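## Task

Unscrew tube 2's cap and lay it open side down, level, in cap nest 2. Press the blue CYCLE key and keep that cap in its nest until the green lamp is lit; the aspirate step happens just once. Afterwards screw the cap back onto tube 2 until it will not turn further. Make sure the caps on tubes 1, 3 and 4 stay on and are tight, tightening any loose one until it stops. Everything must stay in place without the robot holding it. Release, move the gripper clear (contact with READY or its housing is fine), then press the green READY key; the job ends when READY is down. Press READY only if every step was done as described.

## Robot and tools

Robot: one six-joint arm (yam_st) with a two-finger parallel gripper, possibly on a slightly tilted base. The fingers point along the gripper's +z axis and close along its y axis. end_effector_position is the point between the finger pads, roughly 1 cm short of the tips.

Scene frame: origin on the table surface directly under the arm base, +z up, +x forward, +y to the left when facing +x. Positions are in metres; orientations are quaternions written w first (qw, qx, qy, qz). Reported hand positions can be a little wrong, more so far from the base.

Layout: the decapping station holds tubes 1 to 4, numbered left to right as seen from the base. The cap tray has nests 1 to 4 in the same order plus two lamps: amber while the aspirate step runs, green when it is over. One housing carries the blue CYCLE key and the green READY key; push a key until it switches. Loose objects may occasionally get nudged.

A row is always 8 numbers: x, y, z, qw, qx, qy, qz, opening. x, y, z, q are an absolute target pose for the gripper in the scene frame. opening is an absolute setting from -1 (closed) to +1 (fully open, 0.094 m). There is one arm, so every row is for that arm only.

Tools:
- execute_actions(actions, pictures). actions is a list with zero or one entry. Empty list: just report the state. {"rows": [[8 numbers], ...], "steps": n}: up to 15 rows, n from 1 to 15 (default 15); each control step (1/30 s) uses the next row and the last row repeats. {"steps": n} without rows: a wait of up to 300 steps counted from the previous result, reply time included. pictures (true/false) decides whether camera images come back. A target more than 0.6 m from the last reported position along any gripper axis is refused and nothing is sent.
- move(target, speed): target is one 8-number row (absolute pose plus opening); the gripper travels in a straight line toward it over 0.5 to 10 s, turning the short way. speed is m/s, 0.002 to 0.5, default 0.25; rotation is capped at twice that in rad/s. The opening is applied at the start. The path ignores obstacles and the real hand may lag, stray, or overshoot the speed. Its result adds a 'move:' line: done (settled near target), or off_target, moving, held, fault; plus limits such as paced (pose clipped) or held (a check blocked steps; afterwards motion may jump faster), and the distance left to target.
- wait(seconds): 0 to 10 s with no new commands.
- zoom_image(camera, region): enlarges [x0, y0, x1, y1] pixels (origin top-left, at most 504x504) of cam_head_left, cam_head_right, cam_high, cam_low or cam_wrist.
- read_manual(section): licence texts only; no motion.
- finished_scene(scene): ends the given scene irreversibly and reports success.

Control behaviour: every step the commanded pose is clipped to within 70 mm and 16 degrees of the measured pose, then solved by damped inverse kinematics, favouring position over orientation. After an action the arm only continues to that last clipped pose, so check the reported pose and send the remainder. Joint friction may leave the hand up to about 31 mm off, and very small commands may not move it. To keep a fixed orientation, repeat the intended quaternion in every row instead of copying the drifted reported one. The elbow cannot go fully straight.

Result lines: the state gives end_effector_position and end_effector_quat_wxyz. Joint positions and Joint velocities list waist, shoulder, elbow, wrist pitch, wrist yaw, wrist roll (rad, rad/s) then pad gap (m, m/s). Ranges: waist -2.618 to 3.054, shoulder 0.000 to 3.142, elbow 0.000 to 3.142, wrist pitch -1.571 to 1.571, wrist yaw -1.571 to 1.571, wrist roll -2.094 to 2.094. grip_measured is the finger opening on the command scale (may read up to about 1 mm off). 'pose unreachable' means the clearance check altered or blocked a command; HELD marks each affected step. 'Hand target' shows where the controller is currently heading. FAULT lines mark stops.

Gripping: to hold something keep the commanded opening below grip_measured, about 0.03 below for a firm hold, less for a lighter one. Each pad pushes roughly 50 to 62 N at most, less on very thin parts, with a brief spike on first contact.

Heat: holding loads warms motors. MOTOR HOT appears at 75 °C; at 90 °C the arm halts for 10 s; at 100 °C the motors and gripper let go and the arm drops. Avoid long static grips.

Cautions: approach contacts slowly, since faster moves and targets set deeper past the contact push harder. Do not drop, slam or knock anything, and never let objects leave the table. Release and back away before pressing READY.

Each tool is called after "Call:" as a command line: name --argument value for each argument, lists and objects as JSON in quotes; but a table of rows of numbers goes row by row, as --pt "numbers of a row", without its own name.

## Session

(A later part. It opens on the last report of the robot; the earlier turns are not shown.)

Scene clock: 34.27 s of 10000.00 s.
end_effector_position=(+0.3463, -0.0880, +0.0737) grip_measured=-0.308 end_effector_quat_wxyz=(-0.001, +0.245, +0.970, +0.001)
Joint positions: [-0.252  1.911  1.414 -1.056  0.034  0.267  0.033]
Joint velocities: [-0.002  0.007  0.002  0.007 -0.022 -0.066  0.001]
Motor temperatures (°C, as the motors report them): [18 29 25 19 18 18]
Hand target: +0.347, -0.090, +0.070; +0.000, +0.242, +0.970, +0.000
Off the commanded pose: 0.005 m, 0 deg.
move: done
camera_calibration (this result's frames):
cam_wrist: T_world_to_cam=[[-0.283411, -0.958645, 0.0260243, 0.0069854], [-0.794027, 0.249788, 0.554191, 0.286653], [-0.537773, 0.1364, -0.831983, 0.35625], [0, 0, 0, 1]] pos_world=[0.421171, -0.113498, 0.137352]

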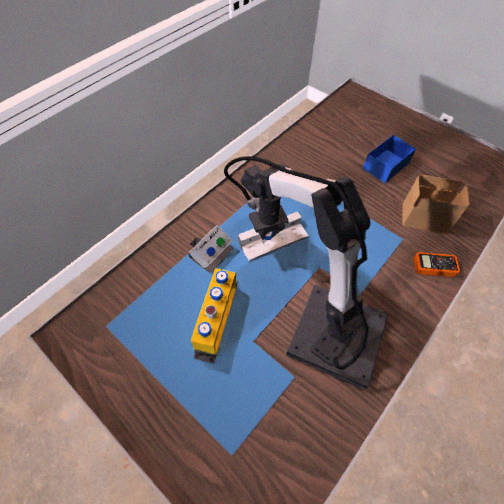

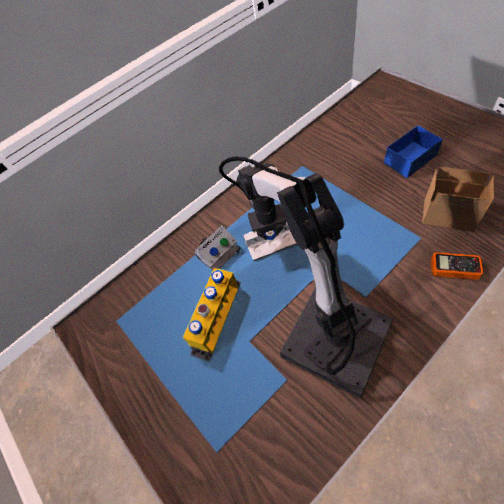

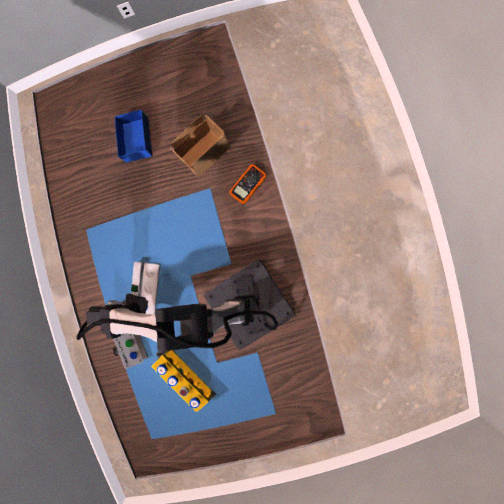

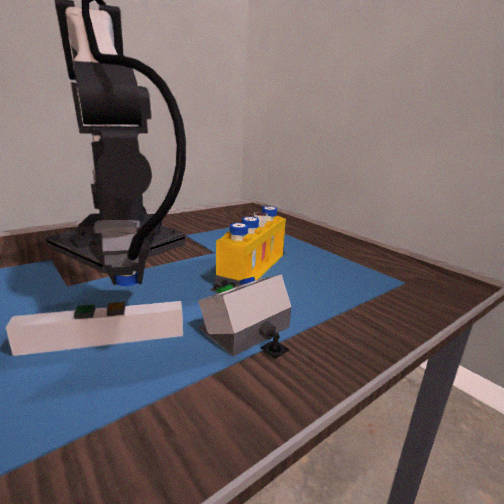

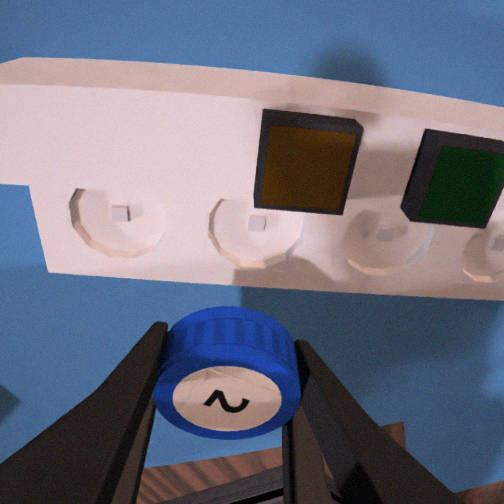

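Call:
move --target '[0.355,-0.102,0.035,0,0.199,0.98,0,-0.36]' --speed 0.08

Scene clock: 37.07 s of 10000.00 s.
end_effector_position=(+0.3560, -0.0996, +0.0413) grip_measured=-0.308 end_effector_quat_wxyz=(+0.002, +0.202, +0.979, +0.000)
Joint positions: [-0.28   1.987  1.388 -0.946  0.034  0.15   0.033]
Joint velocities: [-0.007  0.007  0.002 -0.066 -0.037 -0.037 -0.   ]
Motor temperatures (°C, as the motors report them): [18 29 25 19 18 18]
Hand target: +0.354, -0.102, +0.035; -0.000, +0.199, +0.980, +0.000
Off the commanded pose: 0.007 m, 0 deg.
move: done
camera_calibration (this result's frames):
cam_wrist: T_world_to_cam=[[-0.197299, -0.97998, 0.0266975, -0.0333882], [-0.817265, 0.179458, 0.547607, 0.316729], [-0.541435, 0.0862232, -0.83631, 0.33255], [0, 0, 0, 1]] pos_world=[0.432318, -0.118233, 0.105563]

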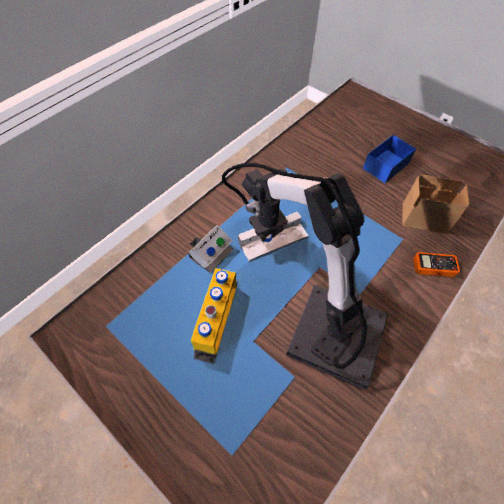

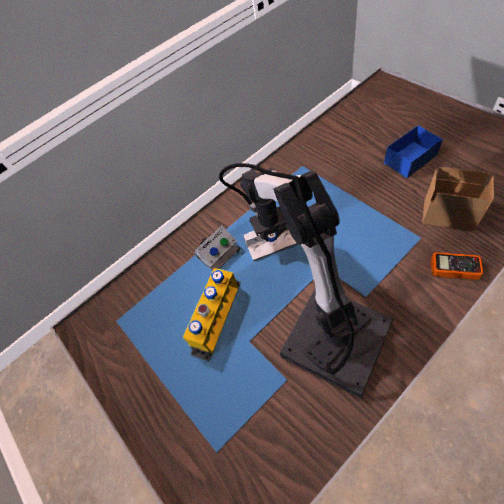

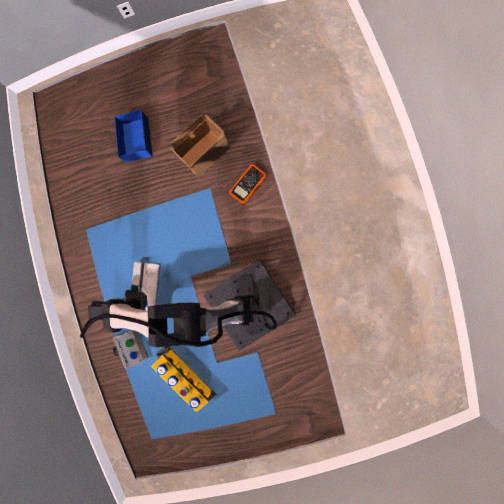

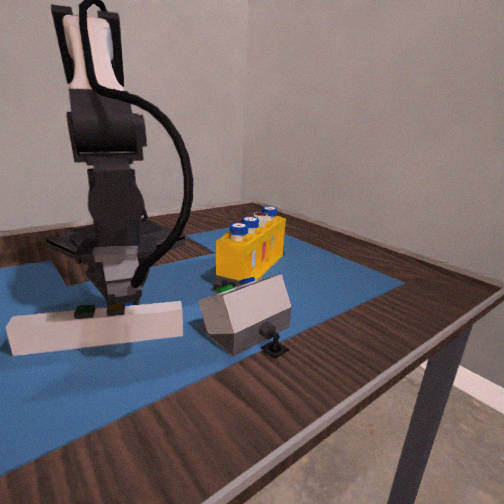

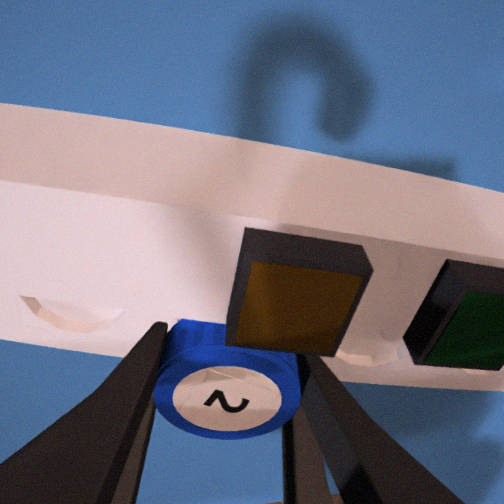

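Call:
move --target '[0.3515,-0.1,0.013,0,0.199,0.98,0,-0.36]' --speed 0.03

Scene clock: 38.73 s of 10000.00 s.
end_effector_position=(+0.3529, -0.0981, +0.0202) grip_measured=-0.308 end_effector_quat_wxyz=(+0.003, +0.201, +0.980, +0.000)
Joint positions: [-0.28   2.007  1.326 -0.863  0.034  0.148  0.033]
Joint velocities: [ 0.027 -0.022  0.002  0.022 -0.037 -0.11   0.   ]
Motor temperatures (°C, as the motors report them): [18 29 25 19 18 18]
Hand target: +0.351, -0.100, +0.013; -0.000, +0.199, +0.980, +0.000
Off the commanded pose: 0.008 m, 0 deg.
move: done
camera_calibration (this result's frames):
cam_wrist: T_world_to_cam=[[-0.195497, -0.980339, 0.0267742, -0.032581], [-0.818203, 0.178094, 0.54665, 0.325742], [-0.540671, 0.0849619, -0.836933, 0.312766], [0, 0, 0, 1]] pos_world=[0.429257, -0.116526, 0.0845695]

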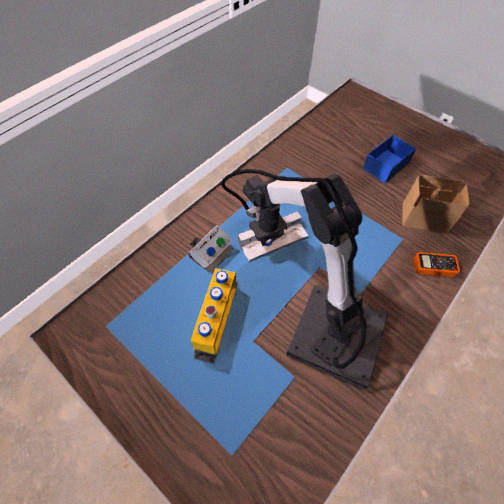

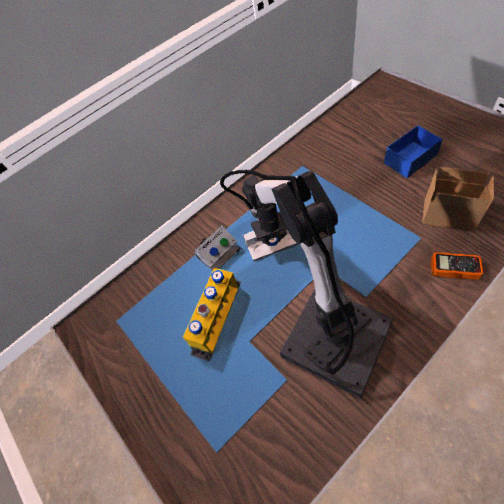

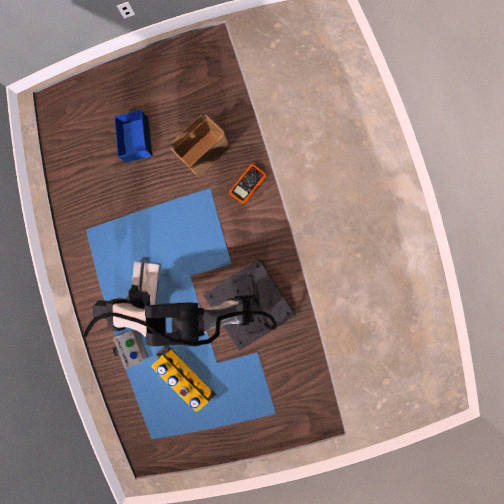

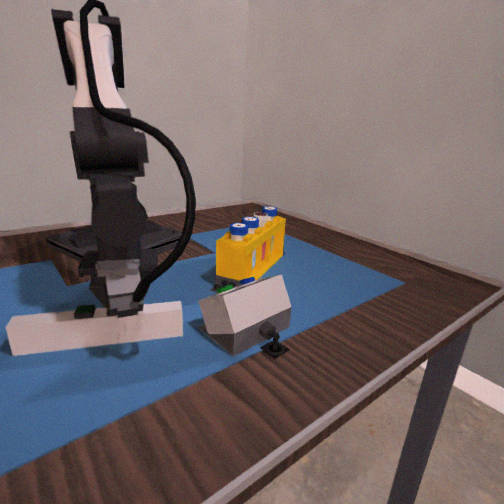

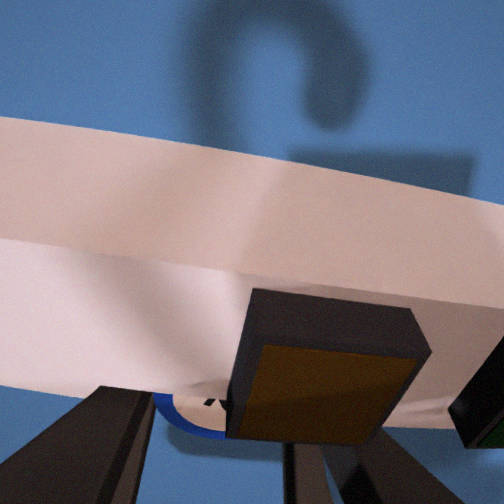

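Call:
execute_actions --actions '[{"rows":[[0.3529,-0.0981,0.018,0,0.199,0.98,0,0.0]],"steps":8}]' --pictures false

Call:
move --target '[0.353,-0.098,0.12,0,0.199,0.98,0,0.0]' --speed 0.2

Call:
zoom_image --camera "cam_wrist" --region '[100, 60, 400, 300]'

Scene clock: 39.83 s of 10000.00 s.
end_effector_position=(+0.3537, -0.0983, +0.0202) grip_measured=-0.002 end_effector_quat_wxyz=(+0.005, +0.201, +0.980, +0.000)
Joint positions: [-0.28   2.007  1.326 -0.86   0.034  0.148  0.047]
Joint velocities: [-0.007 -0.012  0.007  0.007 -0.022  0.022  0.001]
Motor temperatures (°C, as the motors report them): [18 30 25 19 18 18]
Hand target: +0.353, -0.098, +0.018; +0.000, +0.199, +0.980, -0.000
Off the commanded pose: 0.002 m, 1 deg.
Steps of this call (steps 1 to 25: nothing new was sent; steps 26 to 33: all 8 steps of this action). Readings (end_effector_position):
26: (+0.3537, -0.0983, +0.0202)
27: (+0.3537, -0.0983, +0.0202)
29: (+0.3537, -0.0983, +0.0202)
33: the state above

Scene clock: 41.27 s of 10000.00 s.
end_effector_position=(+0.3529, -0.1014, +0.1137) grip_measured=-0.002 end_effector_quat_wxyz=(-0.005, +0.200, +0.980, +0.001)
Joint positions: [-0.28   1.923  1.594 -1.23   0.034  0.148  0.047]
Joint velocities: [ 0.007  0.002  0.002  0.007 -0.051  0.022 -0.   ]
Motor temperatures (°C, as the motors report them): [18 30 25 19 18 18]
Hand target: +0.355, -0.098, +0.120; -0.000, +0.199, +0.980, +0.000
Off the commanded pose: 0.007 m, 1 deg.
move: done
camera_calibration (this result's frames):
cam_wrist: T_world_to_cam=[[-0.19457, -0.980548, 0.0258451, -0.038596], [-0.809933, 0.175466, 0.55966, 0.270513], [-0.553309, 0.0879601, -0.828319, 0.395023], [0, 0, 0, 1]] pos_world=[0.430158, -0.120057, 0.176808]

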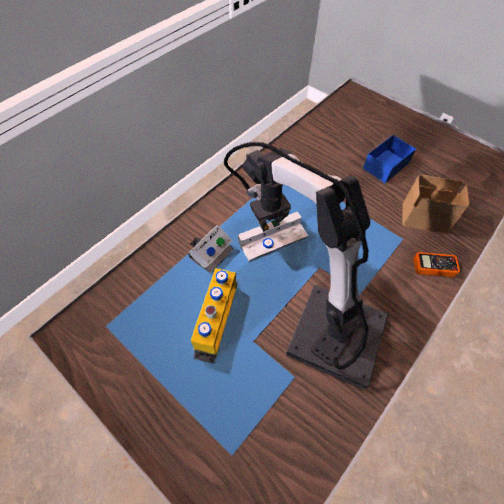

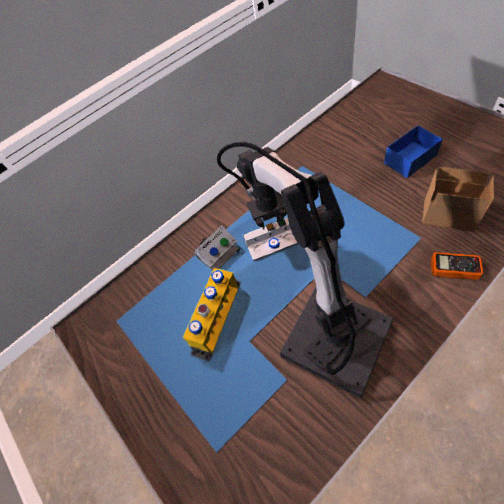

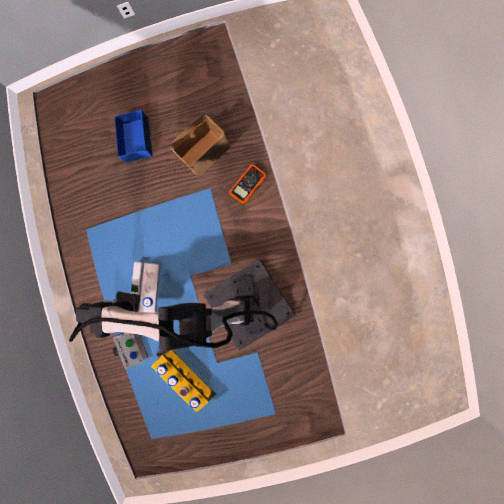

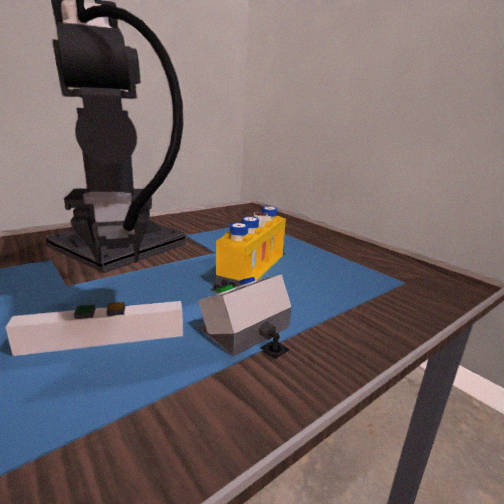

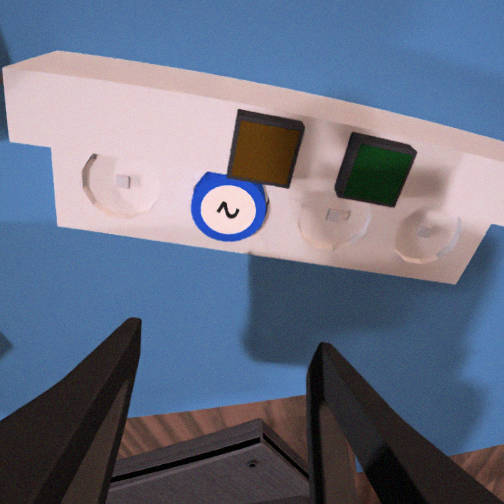

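Region (100, 60, 400, 300) of cam_wrist's 504x504 image, scaled by 1.680, with more detail than that image has; it fills the top 403 rows of this view, and the rest is white.

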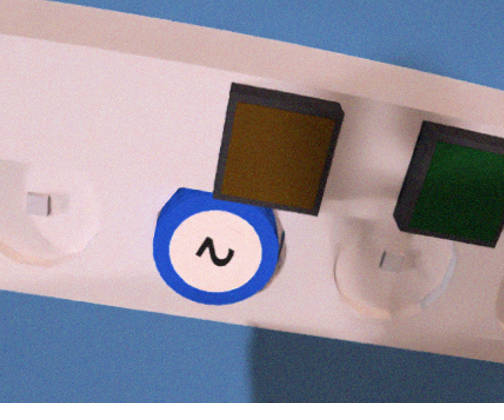

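Looks seated. Go over the keys.

Call:
move --target '[0.435,0.06,0.125,0,-0.07,0.9975,0,-1]' --speed 0.3

Call:
zoom_image --camera "cam_head_left" --region '[235, 205, 315, 265]'

Scene clock: 43.43 s of 10000.00 s.
end_effector_position=(+0.4320, +0.0639, +0.1246) grip_measured=-0.990 end_effector_quat_wxyz=(+0.002, -0.067, +0.998, +0.001)
Joint positions: [ 0.146  2.234  2.085 -1.412  0.038  0.037  0.   ]
Joint velocities: [ 0.002  0.012 -0.012 -0.081  0.037 -0.007  0.001]
Motor temperatures (°C, as the motors report them): [18 30 26 19 18 18]
Hand target: +0.433, +0.061, +0.124; -0.001, -0.070, +0.998, -0.002
Off the commanded pose: 0.005 m, 0 deg.
move: done
camera_calibration (this result's frames):
cam_wrist: T_world_to_cam=[[0.333973, -0.942242, 0.0253518, -0.0921514], [-0.793027, -0.266343, 0.547878, 0.321851], [-0.509481, -0.203081, -0.836174, 0.433975], [0, 0, 0, 1]] pos_world=[0.507114, 0.087026, 0.18888]

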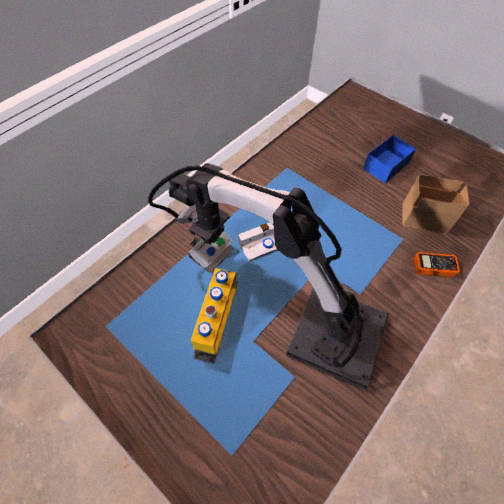

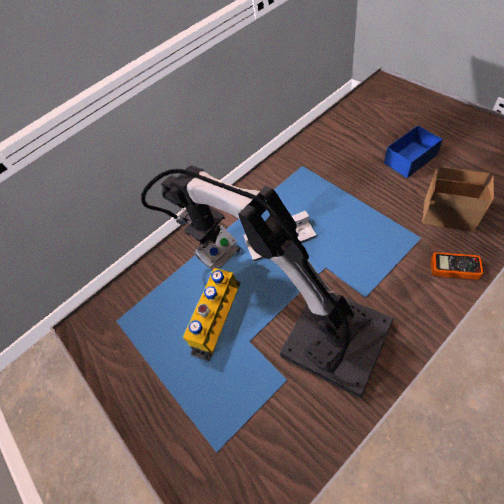

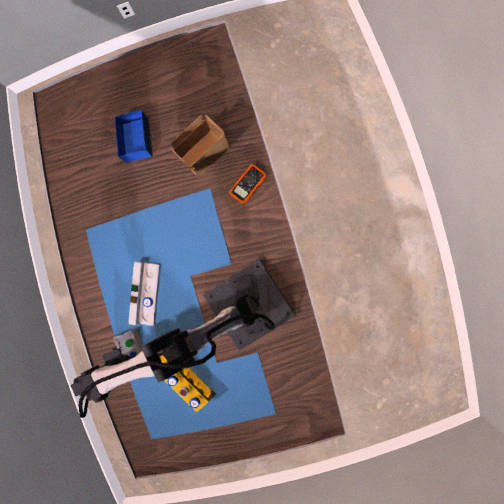

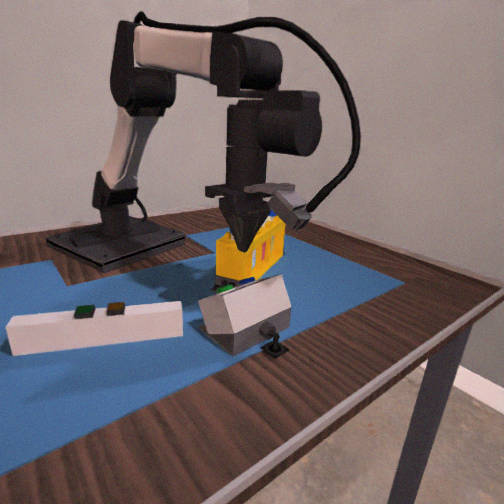

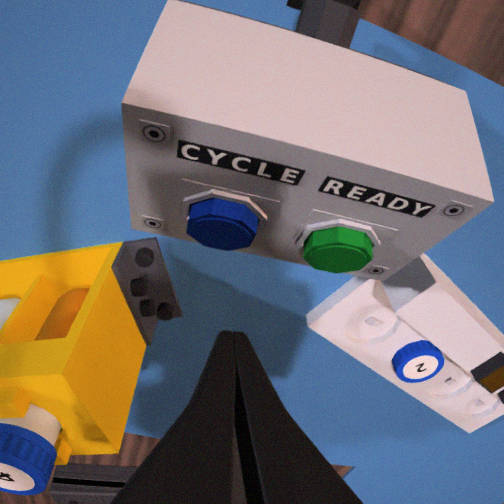

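Region (235, 205, 315, 265) of cam_head_left's 504x504 image, scaled by 6.300, with more detail than that image has; it fills the top 378 rows of this view, and the rest is white.

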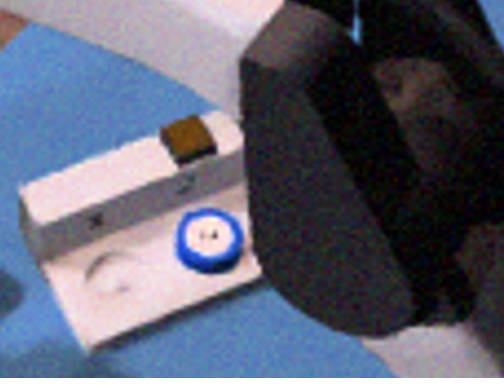

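Call:
move --target '[0.44,0.074,0.078,0,-0.07,0.9975,0,-1]' --speed 0.1

Call:
move --target '[0.441,0.072,0.05,0,-0.07,0.9975,0,-1]' --speed 0.03

Scene clock: 45.90 s of 10000.00 s.
end_effector_position=(+0.4382, +0.0709, +0.0825) grip_measured=-0.990 end_effector_quat_wxyz=(-0.001, -0.072, +0.997, +0.001)
Joint positions: [ 0.156  2.276  1.985 -1.278  0.038  0.037  0.   ]
Joint velocities: [ 0.012  0.007 -0.017 -0.022  0.051  0.037  0.002]
Motor temperatures (°C, as the motors report them): [18 31 26 19 18 18]
Hand target: +0.439, +0.074, +0.078; -0.000, -0.070, +0.998, -0.000
Off the commanded pose: 0.006 m, 0 deg.
move: done
camera_calibration (this result's frames):
cam_wrist: T_world_to_cam=[[0.343712, -0.938763, 0.024209, -0.0908989], [-0.78676, -0.273792, 0.553215, 0.349036], [-0.512709, -0.209193, -0.832687, 0.404924], [0, 0, 0, 1]] pos_world=[0.513459, 0.0949381, 0.146284]

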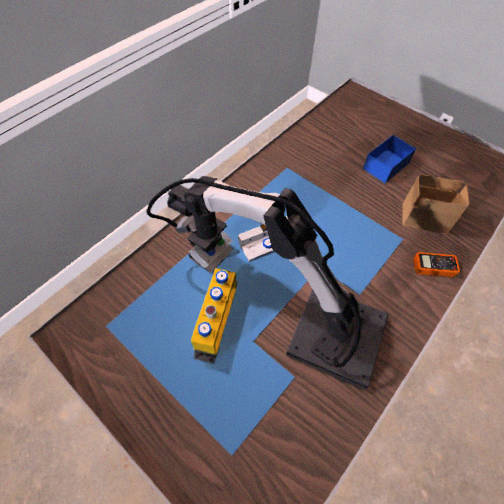

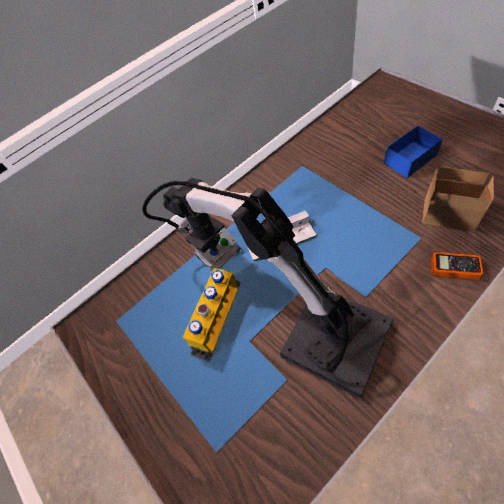

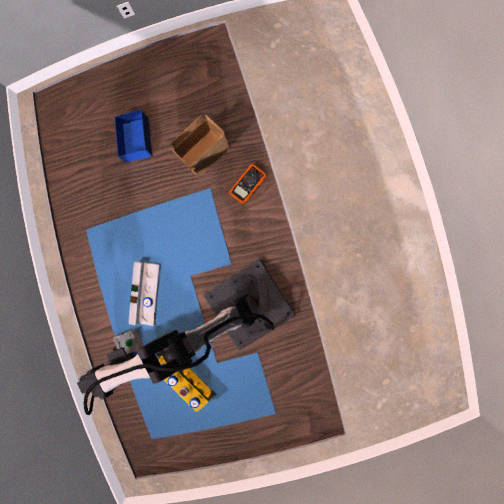

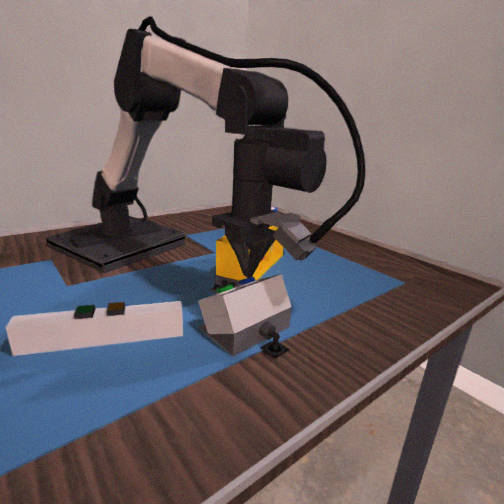

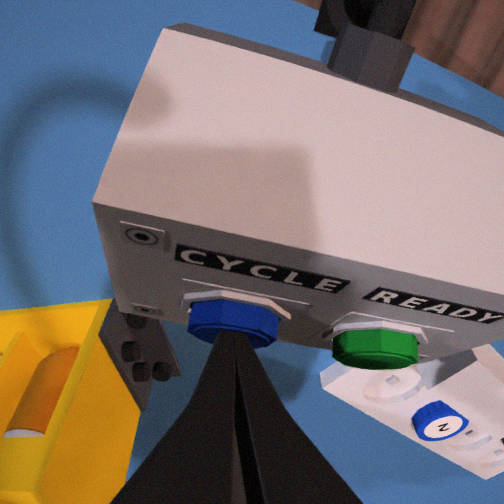

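Scene clock: 47.23 s of 10000.00 s.
end_effector_position=(+0.4338, +0.0706, +0.0712) grip_measured=-0.990 end_effector_quat_wxyz=(-0.006, -0.072, +0.997, +0.001)
Joint positions: [ 0.156  2.27   1.93  -1.238  0.038  0.037  0.   ]
Joint velocities: [ 0.002  0.012  0.007 -0.007 -0.022 -0.022  0.001]
Motor temperatures (°C, as the motors report them): [18 31 26 19 18 18]
Hand target: +0.439, +0.072, +0.051; -0.001, -0.070, +0.998, -0.000
Off the commanded pose: 0.022 m, 1 deg.
move: off_target
camera_calibration (this result's frames):
cam_wrist: T_world_to_cam=[[0.344245, -0.938605, 0.022716, -0.0895715], [-0.781861, -0.273194, 0.560409, 0.349077], [-0.519797, -0.210679, -0.827904, 0.396038], [0, 0, 0, 1]] pos_world=[0.509623, 0.0947305, 0.134291]

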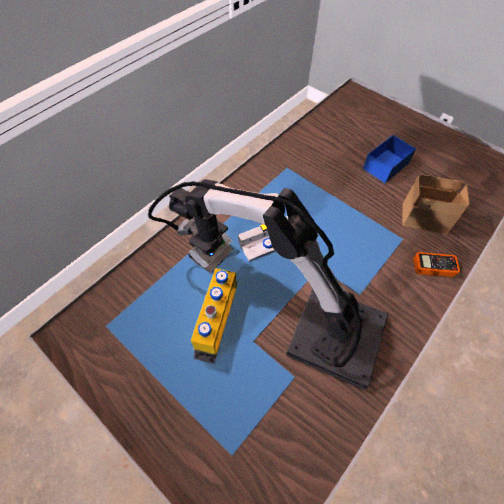

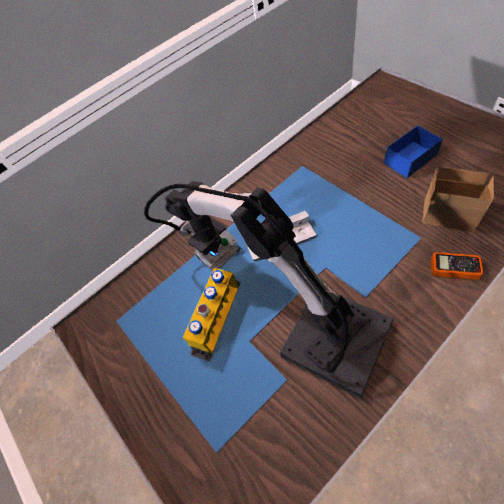

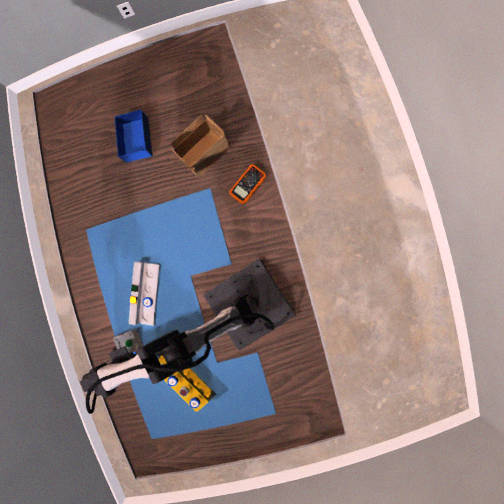

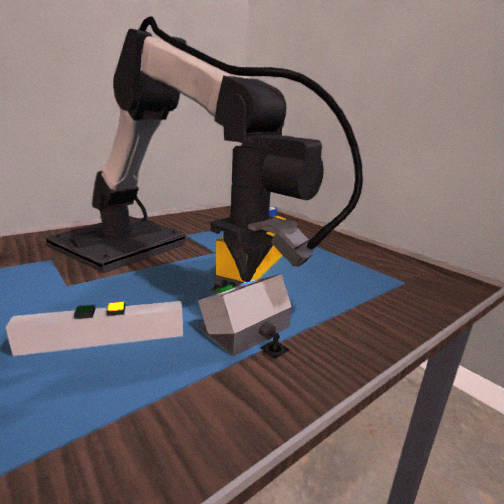

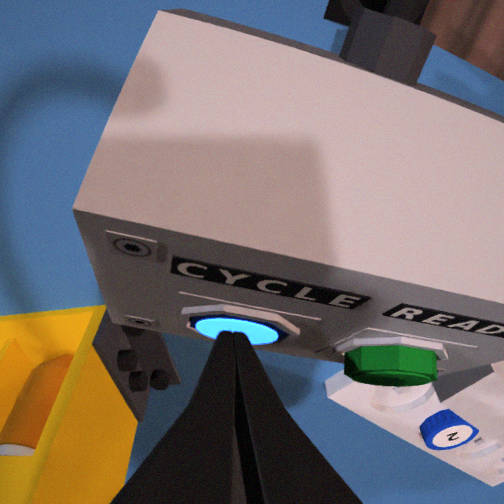

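Call:
move --target '[0.42,0.08,0.15,0,-0.3,0.954,0,0.2]' --speed 0.25

Call:
move --target '[0.332,0.129,0.15,0,-0.857,0.515,0,0.2]' --speed 0.4

Call:
move --target '[0.332,0.129,0.106,0,-0.857,0.515,0,0.2]' --speed 0.1

Scene clock: 49.83 s of 10000.00 s.
end_effector_position=(+0.4210, +0.0783, +0.1401) grip_measured=+0.198 end_effector_quat_wxyz=(-0.009, -0.291, +0.957, +0.004)
Joint positions: [ 0.184  2.231  2.138 -1.493  0.035 -0.381  0.056]
Joint velocities: [-0.007  0.007  0.007 -0.066  0.066  0.007  0.001]
Motor temperatures (°C, as the motors report them): [18 32 26 19 18 18]
Hand target: +0.421, +0.080, +0.150; +0.000, -0.300, +0.954, -0.000
Off the commanded pose: 0.010 m, 2 deg.
move: done
camera_calibration (this result's frames):
cam_wrist: T_world_to_cam=[[0.716002, -0.697996, 0.0119594, -0.253349], [-0.582105, -0.587489, 0.562148, 0.242804], [-0.385351, -0.409461, -0.82695, 0.406842], [0, 0, 0, 1]] pos_world=[0.479513, 0.132394, 0.202976]

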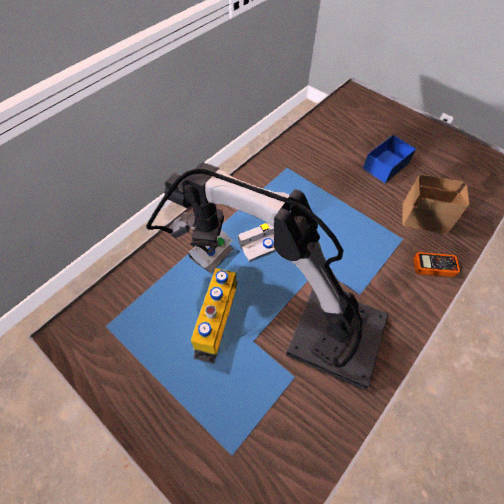

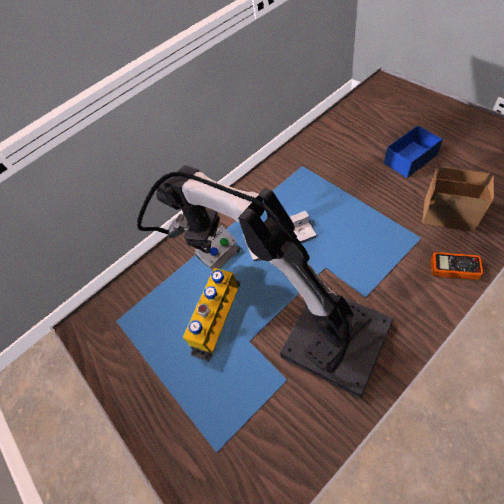

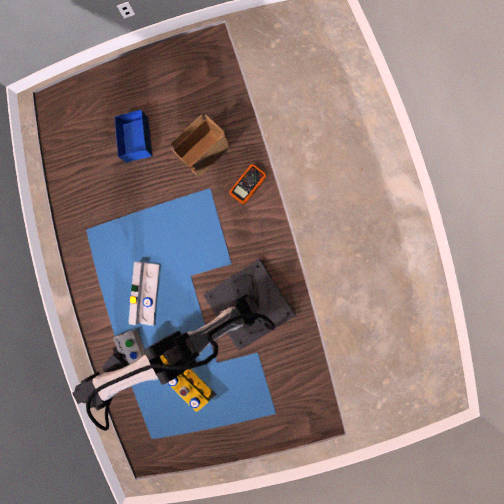

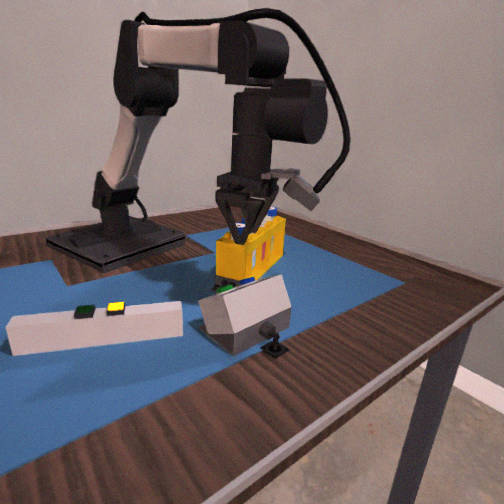

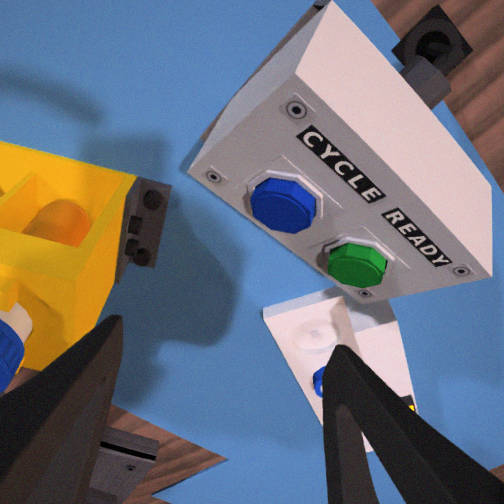

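Scene clock: 52.30 s of 10000.00 s.
end_effector_position=(+0.3320, +0.1269, +0.1476) grip_measured=+0.198 end_effector_quat_wxyz=(+0.010, +0.853, -0.522, -0.006)
Joint positions: [ 0.374  1.919  1.686 -1.365  0.042 -1.643  0.056]
Joint velocities: [ 0.027 -0.012  0.002 -0.007 -0.007 -0.051 -0.001]
Motor temperatures (°C, as the motors report them): [18 33 26 19 18 18]
Hand target: +0.331, +0.128, +0.151; +0.001, +0.857, -0.515, +0.000
Off the commanded pose: 0.003 m, 2 deg.
move: done
camera_calibration (this result's frames):
cam_wrist: T_world_to_cam=[[0.778253, 0.627932, 0.00500296, -0.343709], [0.523191, -0.652803, 0.547831, -0.141155], [0.347266, -0.423733, -0.836574, 0.158685], [0, 0, 0, 1]] pos_world=[0.286238, 0.19092, 0.211801]

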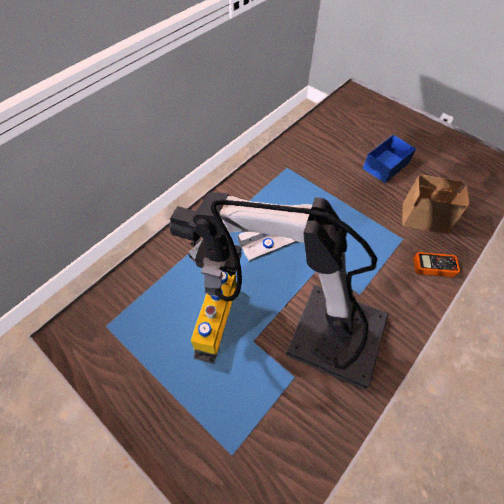

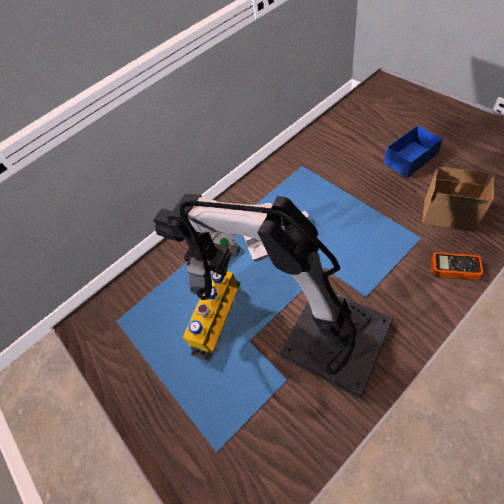

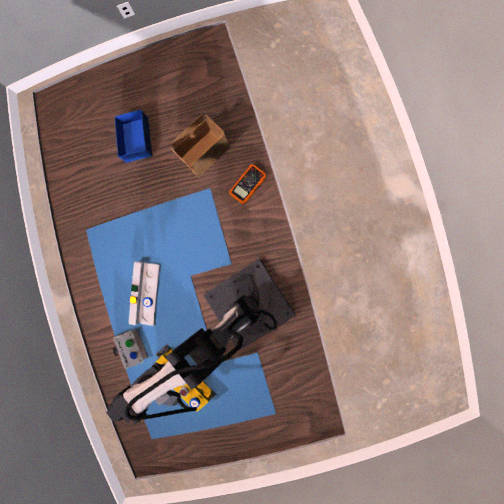

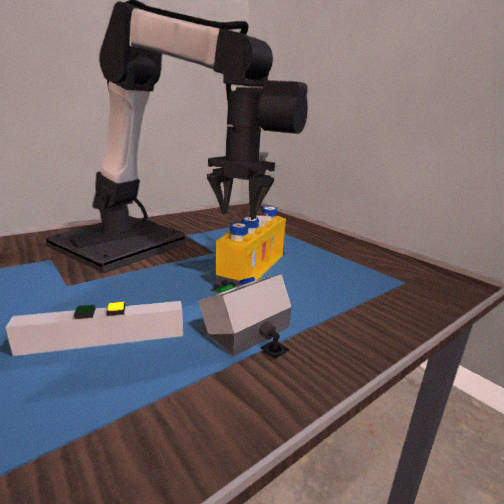

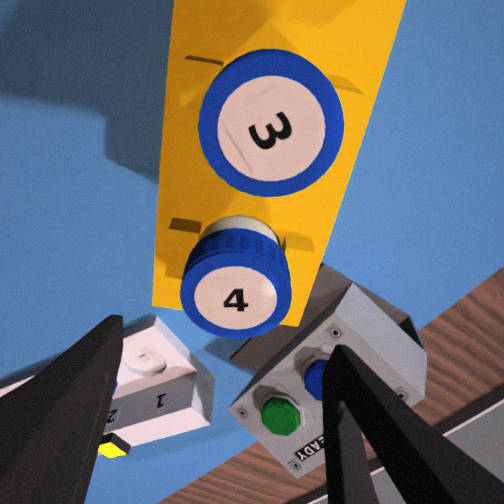

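Scene clock: 53.07 s of 10000.00 s.
end_effector_position=(+0.3282, +0.1268, +0.1111) grip_measured=+0.198 end_effector_quat_wxyz=(+0.009, +0.854, -0.519, -0.005)
Joint positions: [ 0.374  1.913  1.533 -1.216  0.042 -1.649  0.056]
Joint velocities: [ 0.017 -0.007 -0.002 -0.037  0.007  0.007 -0.   ]
Motor temperatures (°C, as the motors report them): [18 33 26 19 18 18]
Hand target: +0.331, +0.129, +0.106; +0.001, +0.857, -0.515, -0.000
Off the commanded pose: 0.007 m, 1 deg.
move: done
camera_calibration (this result's frames):
cam_wrist: T_world_to_cam=[[0.773941, 0.633229, 0.00602564, -0.339882], [0.527015, -0.649343, 0.548278, -0.120978], [0.351098, -0.42116, -0.836274, 0.127842], [0, 0, 0, 1]] pos_world=[0.281921, 0.190509, 0.175288]

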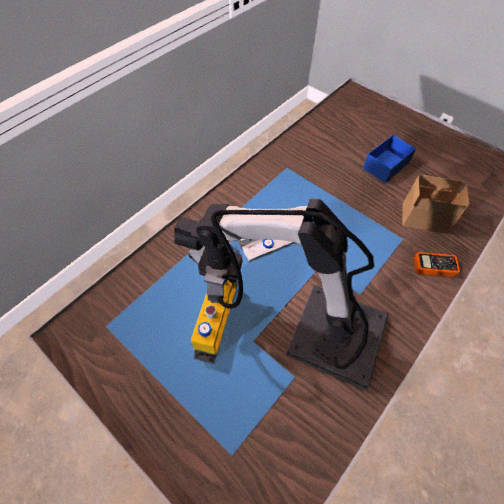

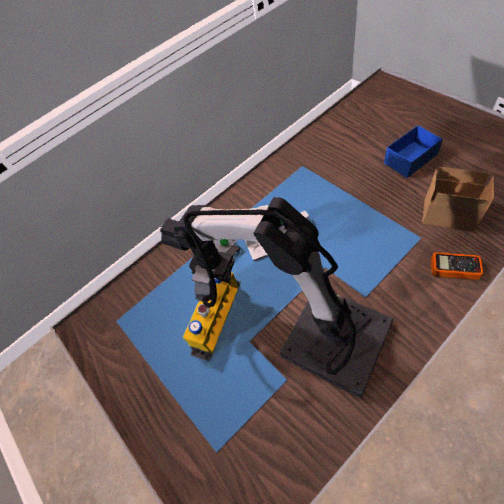

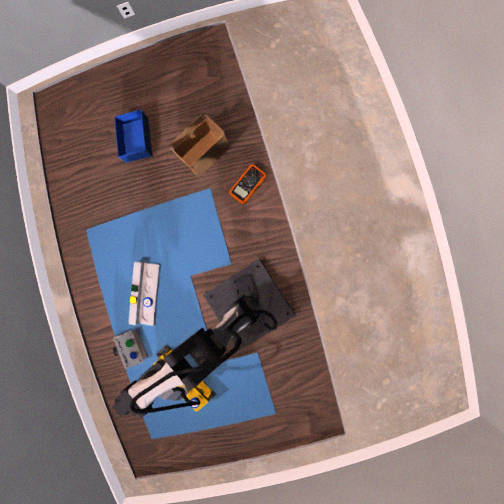

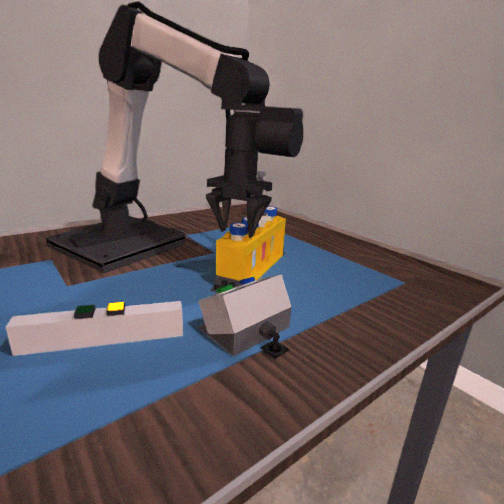

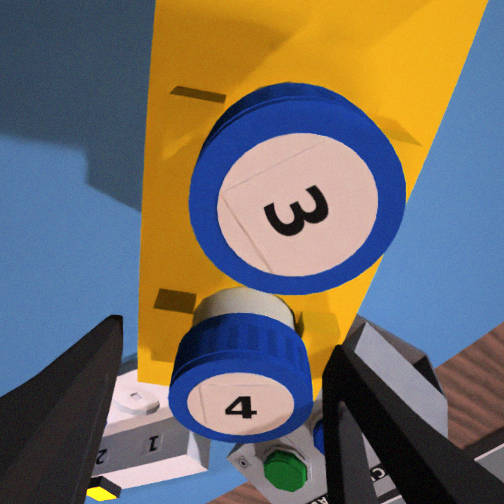

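Call:
execute_actions --actions '[{"rows":[[0.335,0.128,0.109,0,-0.857,0.515,0,0.2],[0.335,0.128,0.109,0,-0.857,0.515,0,0.2],[0.335,0.128,0.109,0,-0.857,0.515,0,0.2],[0.335,0.128,0.109,0,-0.857,0.515,0,-0.36]],"steps":13}]' --pictures false

Call:
execute_actions --actions '[{"rows":[[0.333,0.128,0.109,0,-0.799,0.602,0,-0.36]],"steps":10}]' --pictures false

Call:
execute_actions --actions '[{"rows":[[0.333,0.128,0.109,0,-0.731,0.682,0,-0.36]],"steps":10}]' --pictures false

Scene clock: 55.27 s of 10000.00 s.
end_effector_position=(+0.3315, +0.1283, +0.1111) grip_measured=-0.308 end_effector_quat_wxyz=(+0.003, +0.856, -0.517, -0.001)
Joint positions: [ 0.374  1.913  1.533 -1.201  0.042 -1.655  0.032]
Joint velocities: [-0.007  0.017 -0.012 -0.051  0.007 -0.007 -0.   ]
Motor temperatures (°C, as the motors report them): [18 33 26 19 18 18]
Hand target: +0.335, +0.128, +0.109; -0.000, +0.857, -0.515, -0.000
Off the commanded pose: 0.004 m, 0 deg.
Steps of this call (steps 1 to 53: nothing new was sent; steps 54 to 66: all 13 steps of this action). Readings (end_effector_position):
54: (+0.3282, +0.1268, +0.1111)
55: (+0.3282, +0.1268, +0.1111)
57: (+0.3293, +0.1273, +0.1111)
61: (+0.3315, +0.1283, +0.1111)
66: the state above

Scene clock: 55.60 s of 10000.00 s.
end_effector_position=(+0.3315, +0.1283, +0.1111) grip_measured=-0.309 end_effector_quat_wxyz=(+0.003, +0.812, -0.583, -0.001)
Joint positions: [ 0.374  1.913  1.533 -1.201  0.042 -1.497  0.032]
Joint velocities: [-0.027  0.012 -0.012 -0.022 -0.007  0.081  0.   ]
Motor temperatures (°C, as the motors report them): [18 33 26 19 18 18]
Hand target: +0.333, +0.128, +0.109; +0.000, +0.799, -0.601, -0.000
Off the commanded pose: 0.003 m, 3 deg.
Steps of this call (steps 1 to 10: all 10 steps of this action). Readings (end_effector_position):
1: (+0.3315, +0.1283, +0.1111)
2: (+0.3315, +0.1283, +0.1111)
4: (+0.3315, +0.1283, +0.1111)
8: (+0.3315, +0.1283, +0.1111)
10: the state above

Scene clock: 55.93 s of 10000.00 s.
end_effector_position=(+0.3316, +0.1283, +0.1111) grip_measured=-0.308 end_effector_quat_wxyz=(+0.003, +0.777, -0.629, -0.001)
Joint positions: [ 0.374  1.913  1.533 -1.201  0.042 -1.381  0.032]
Joint velocities: [-0.002  0.022  0.007 -0.081 -0.051  0.139  0.001]
Motor temperatures (°C, as the motors report them): [18 33 26 19 18 18]
Hand target: +0.333, +0.128, +0.109; -0.000, +0.734, -0.680, -0.002
Off the commanded pose: 0.003 m, 8 deg.
Steps of this call (steps 1 to 10: all 10 steps of this action). Readings (end_effector_position):
1: (+0.3315, +0.1283, +0.1111)
2: (+0.3315, +0.1283, +0.1111)
4: (+0.3316, +0.1282, +0.1111)
8: (+0.3316, +0.1282, +0.1111)
10: the state above

Call:
execute_actions --actions '[{"rows":[[0.333,0.128,0.109,0,-0.731,0.682,0,-0.36]],"steps":6}]' --pictures false

Scene clock: 56.67 s of 10000.00 s.
end_effector_position=(+0.3315, +0.1284, +0.1111) grip_measured=-0.308 end_effector_quat_wxyz=(+0.003, +0.775, -0.632, -0.001)
Joint positions: [ 0.374  1.913  1.533 -1.201  0.041 -1.373  0.032]
Joint velocities: [-0.007  0.012  0.002 -0.007 -0.051  0.007 -0.001]
Motor temperatures (°C, as the motors report them): [18 33 26 19 18 18]
Hand target: +0.333, +0.128, +0.109; -0.000, +0.733, -0.680, -0.002
Off the commanded pose: 0.003 m, 8 deg.
Steps of this call (steps 1 to 16: nothing new was sent; steps 17 to 22: all 6 steps of this action). Readings (end_effector_position):
17: (+0.3315, +0.1283, +0.1111)
18: (+0.3315, +0.1283, +0.1111)
20: (+0.3315, +0.1284, +0.1111)
22: the state above


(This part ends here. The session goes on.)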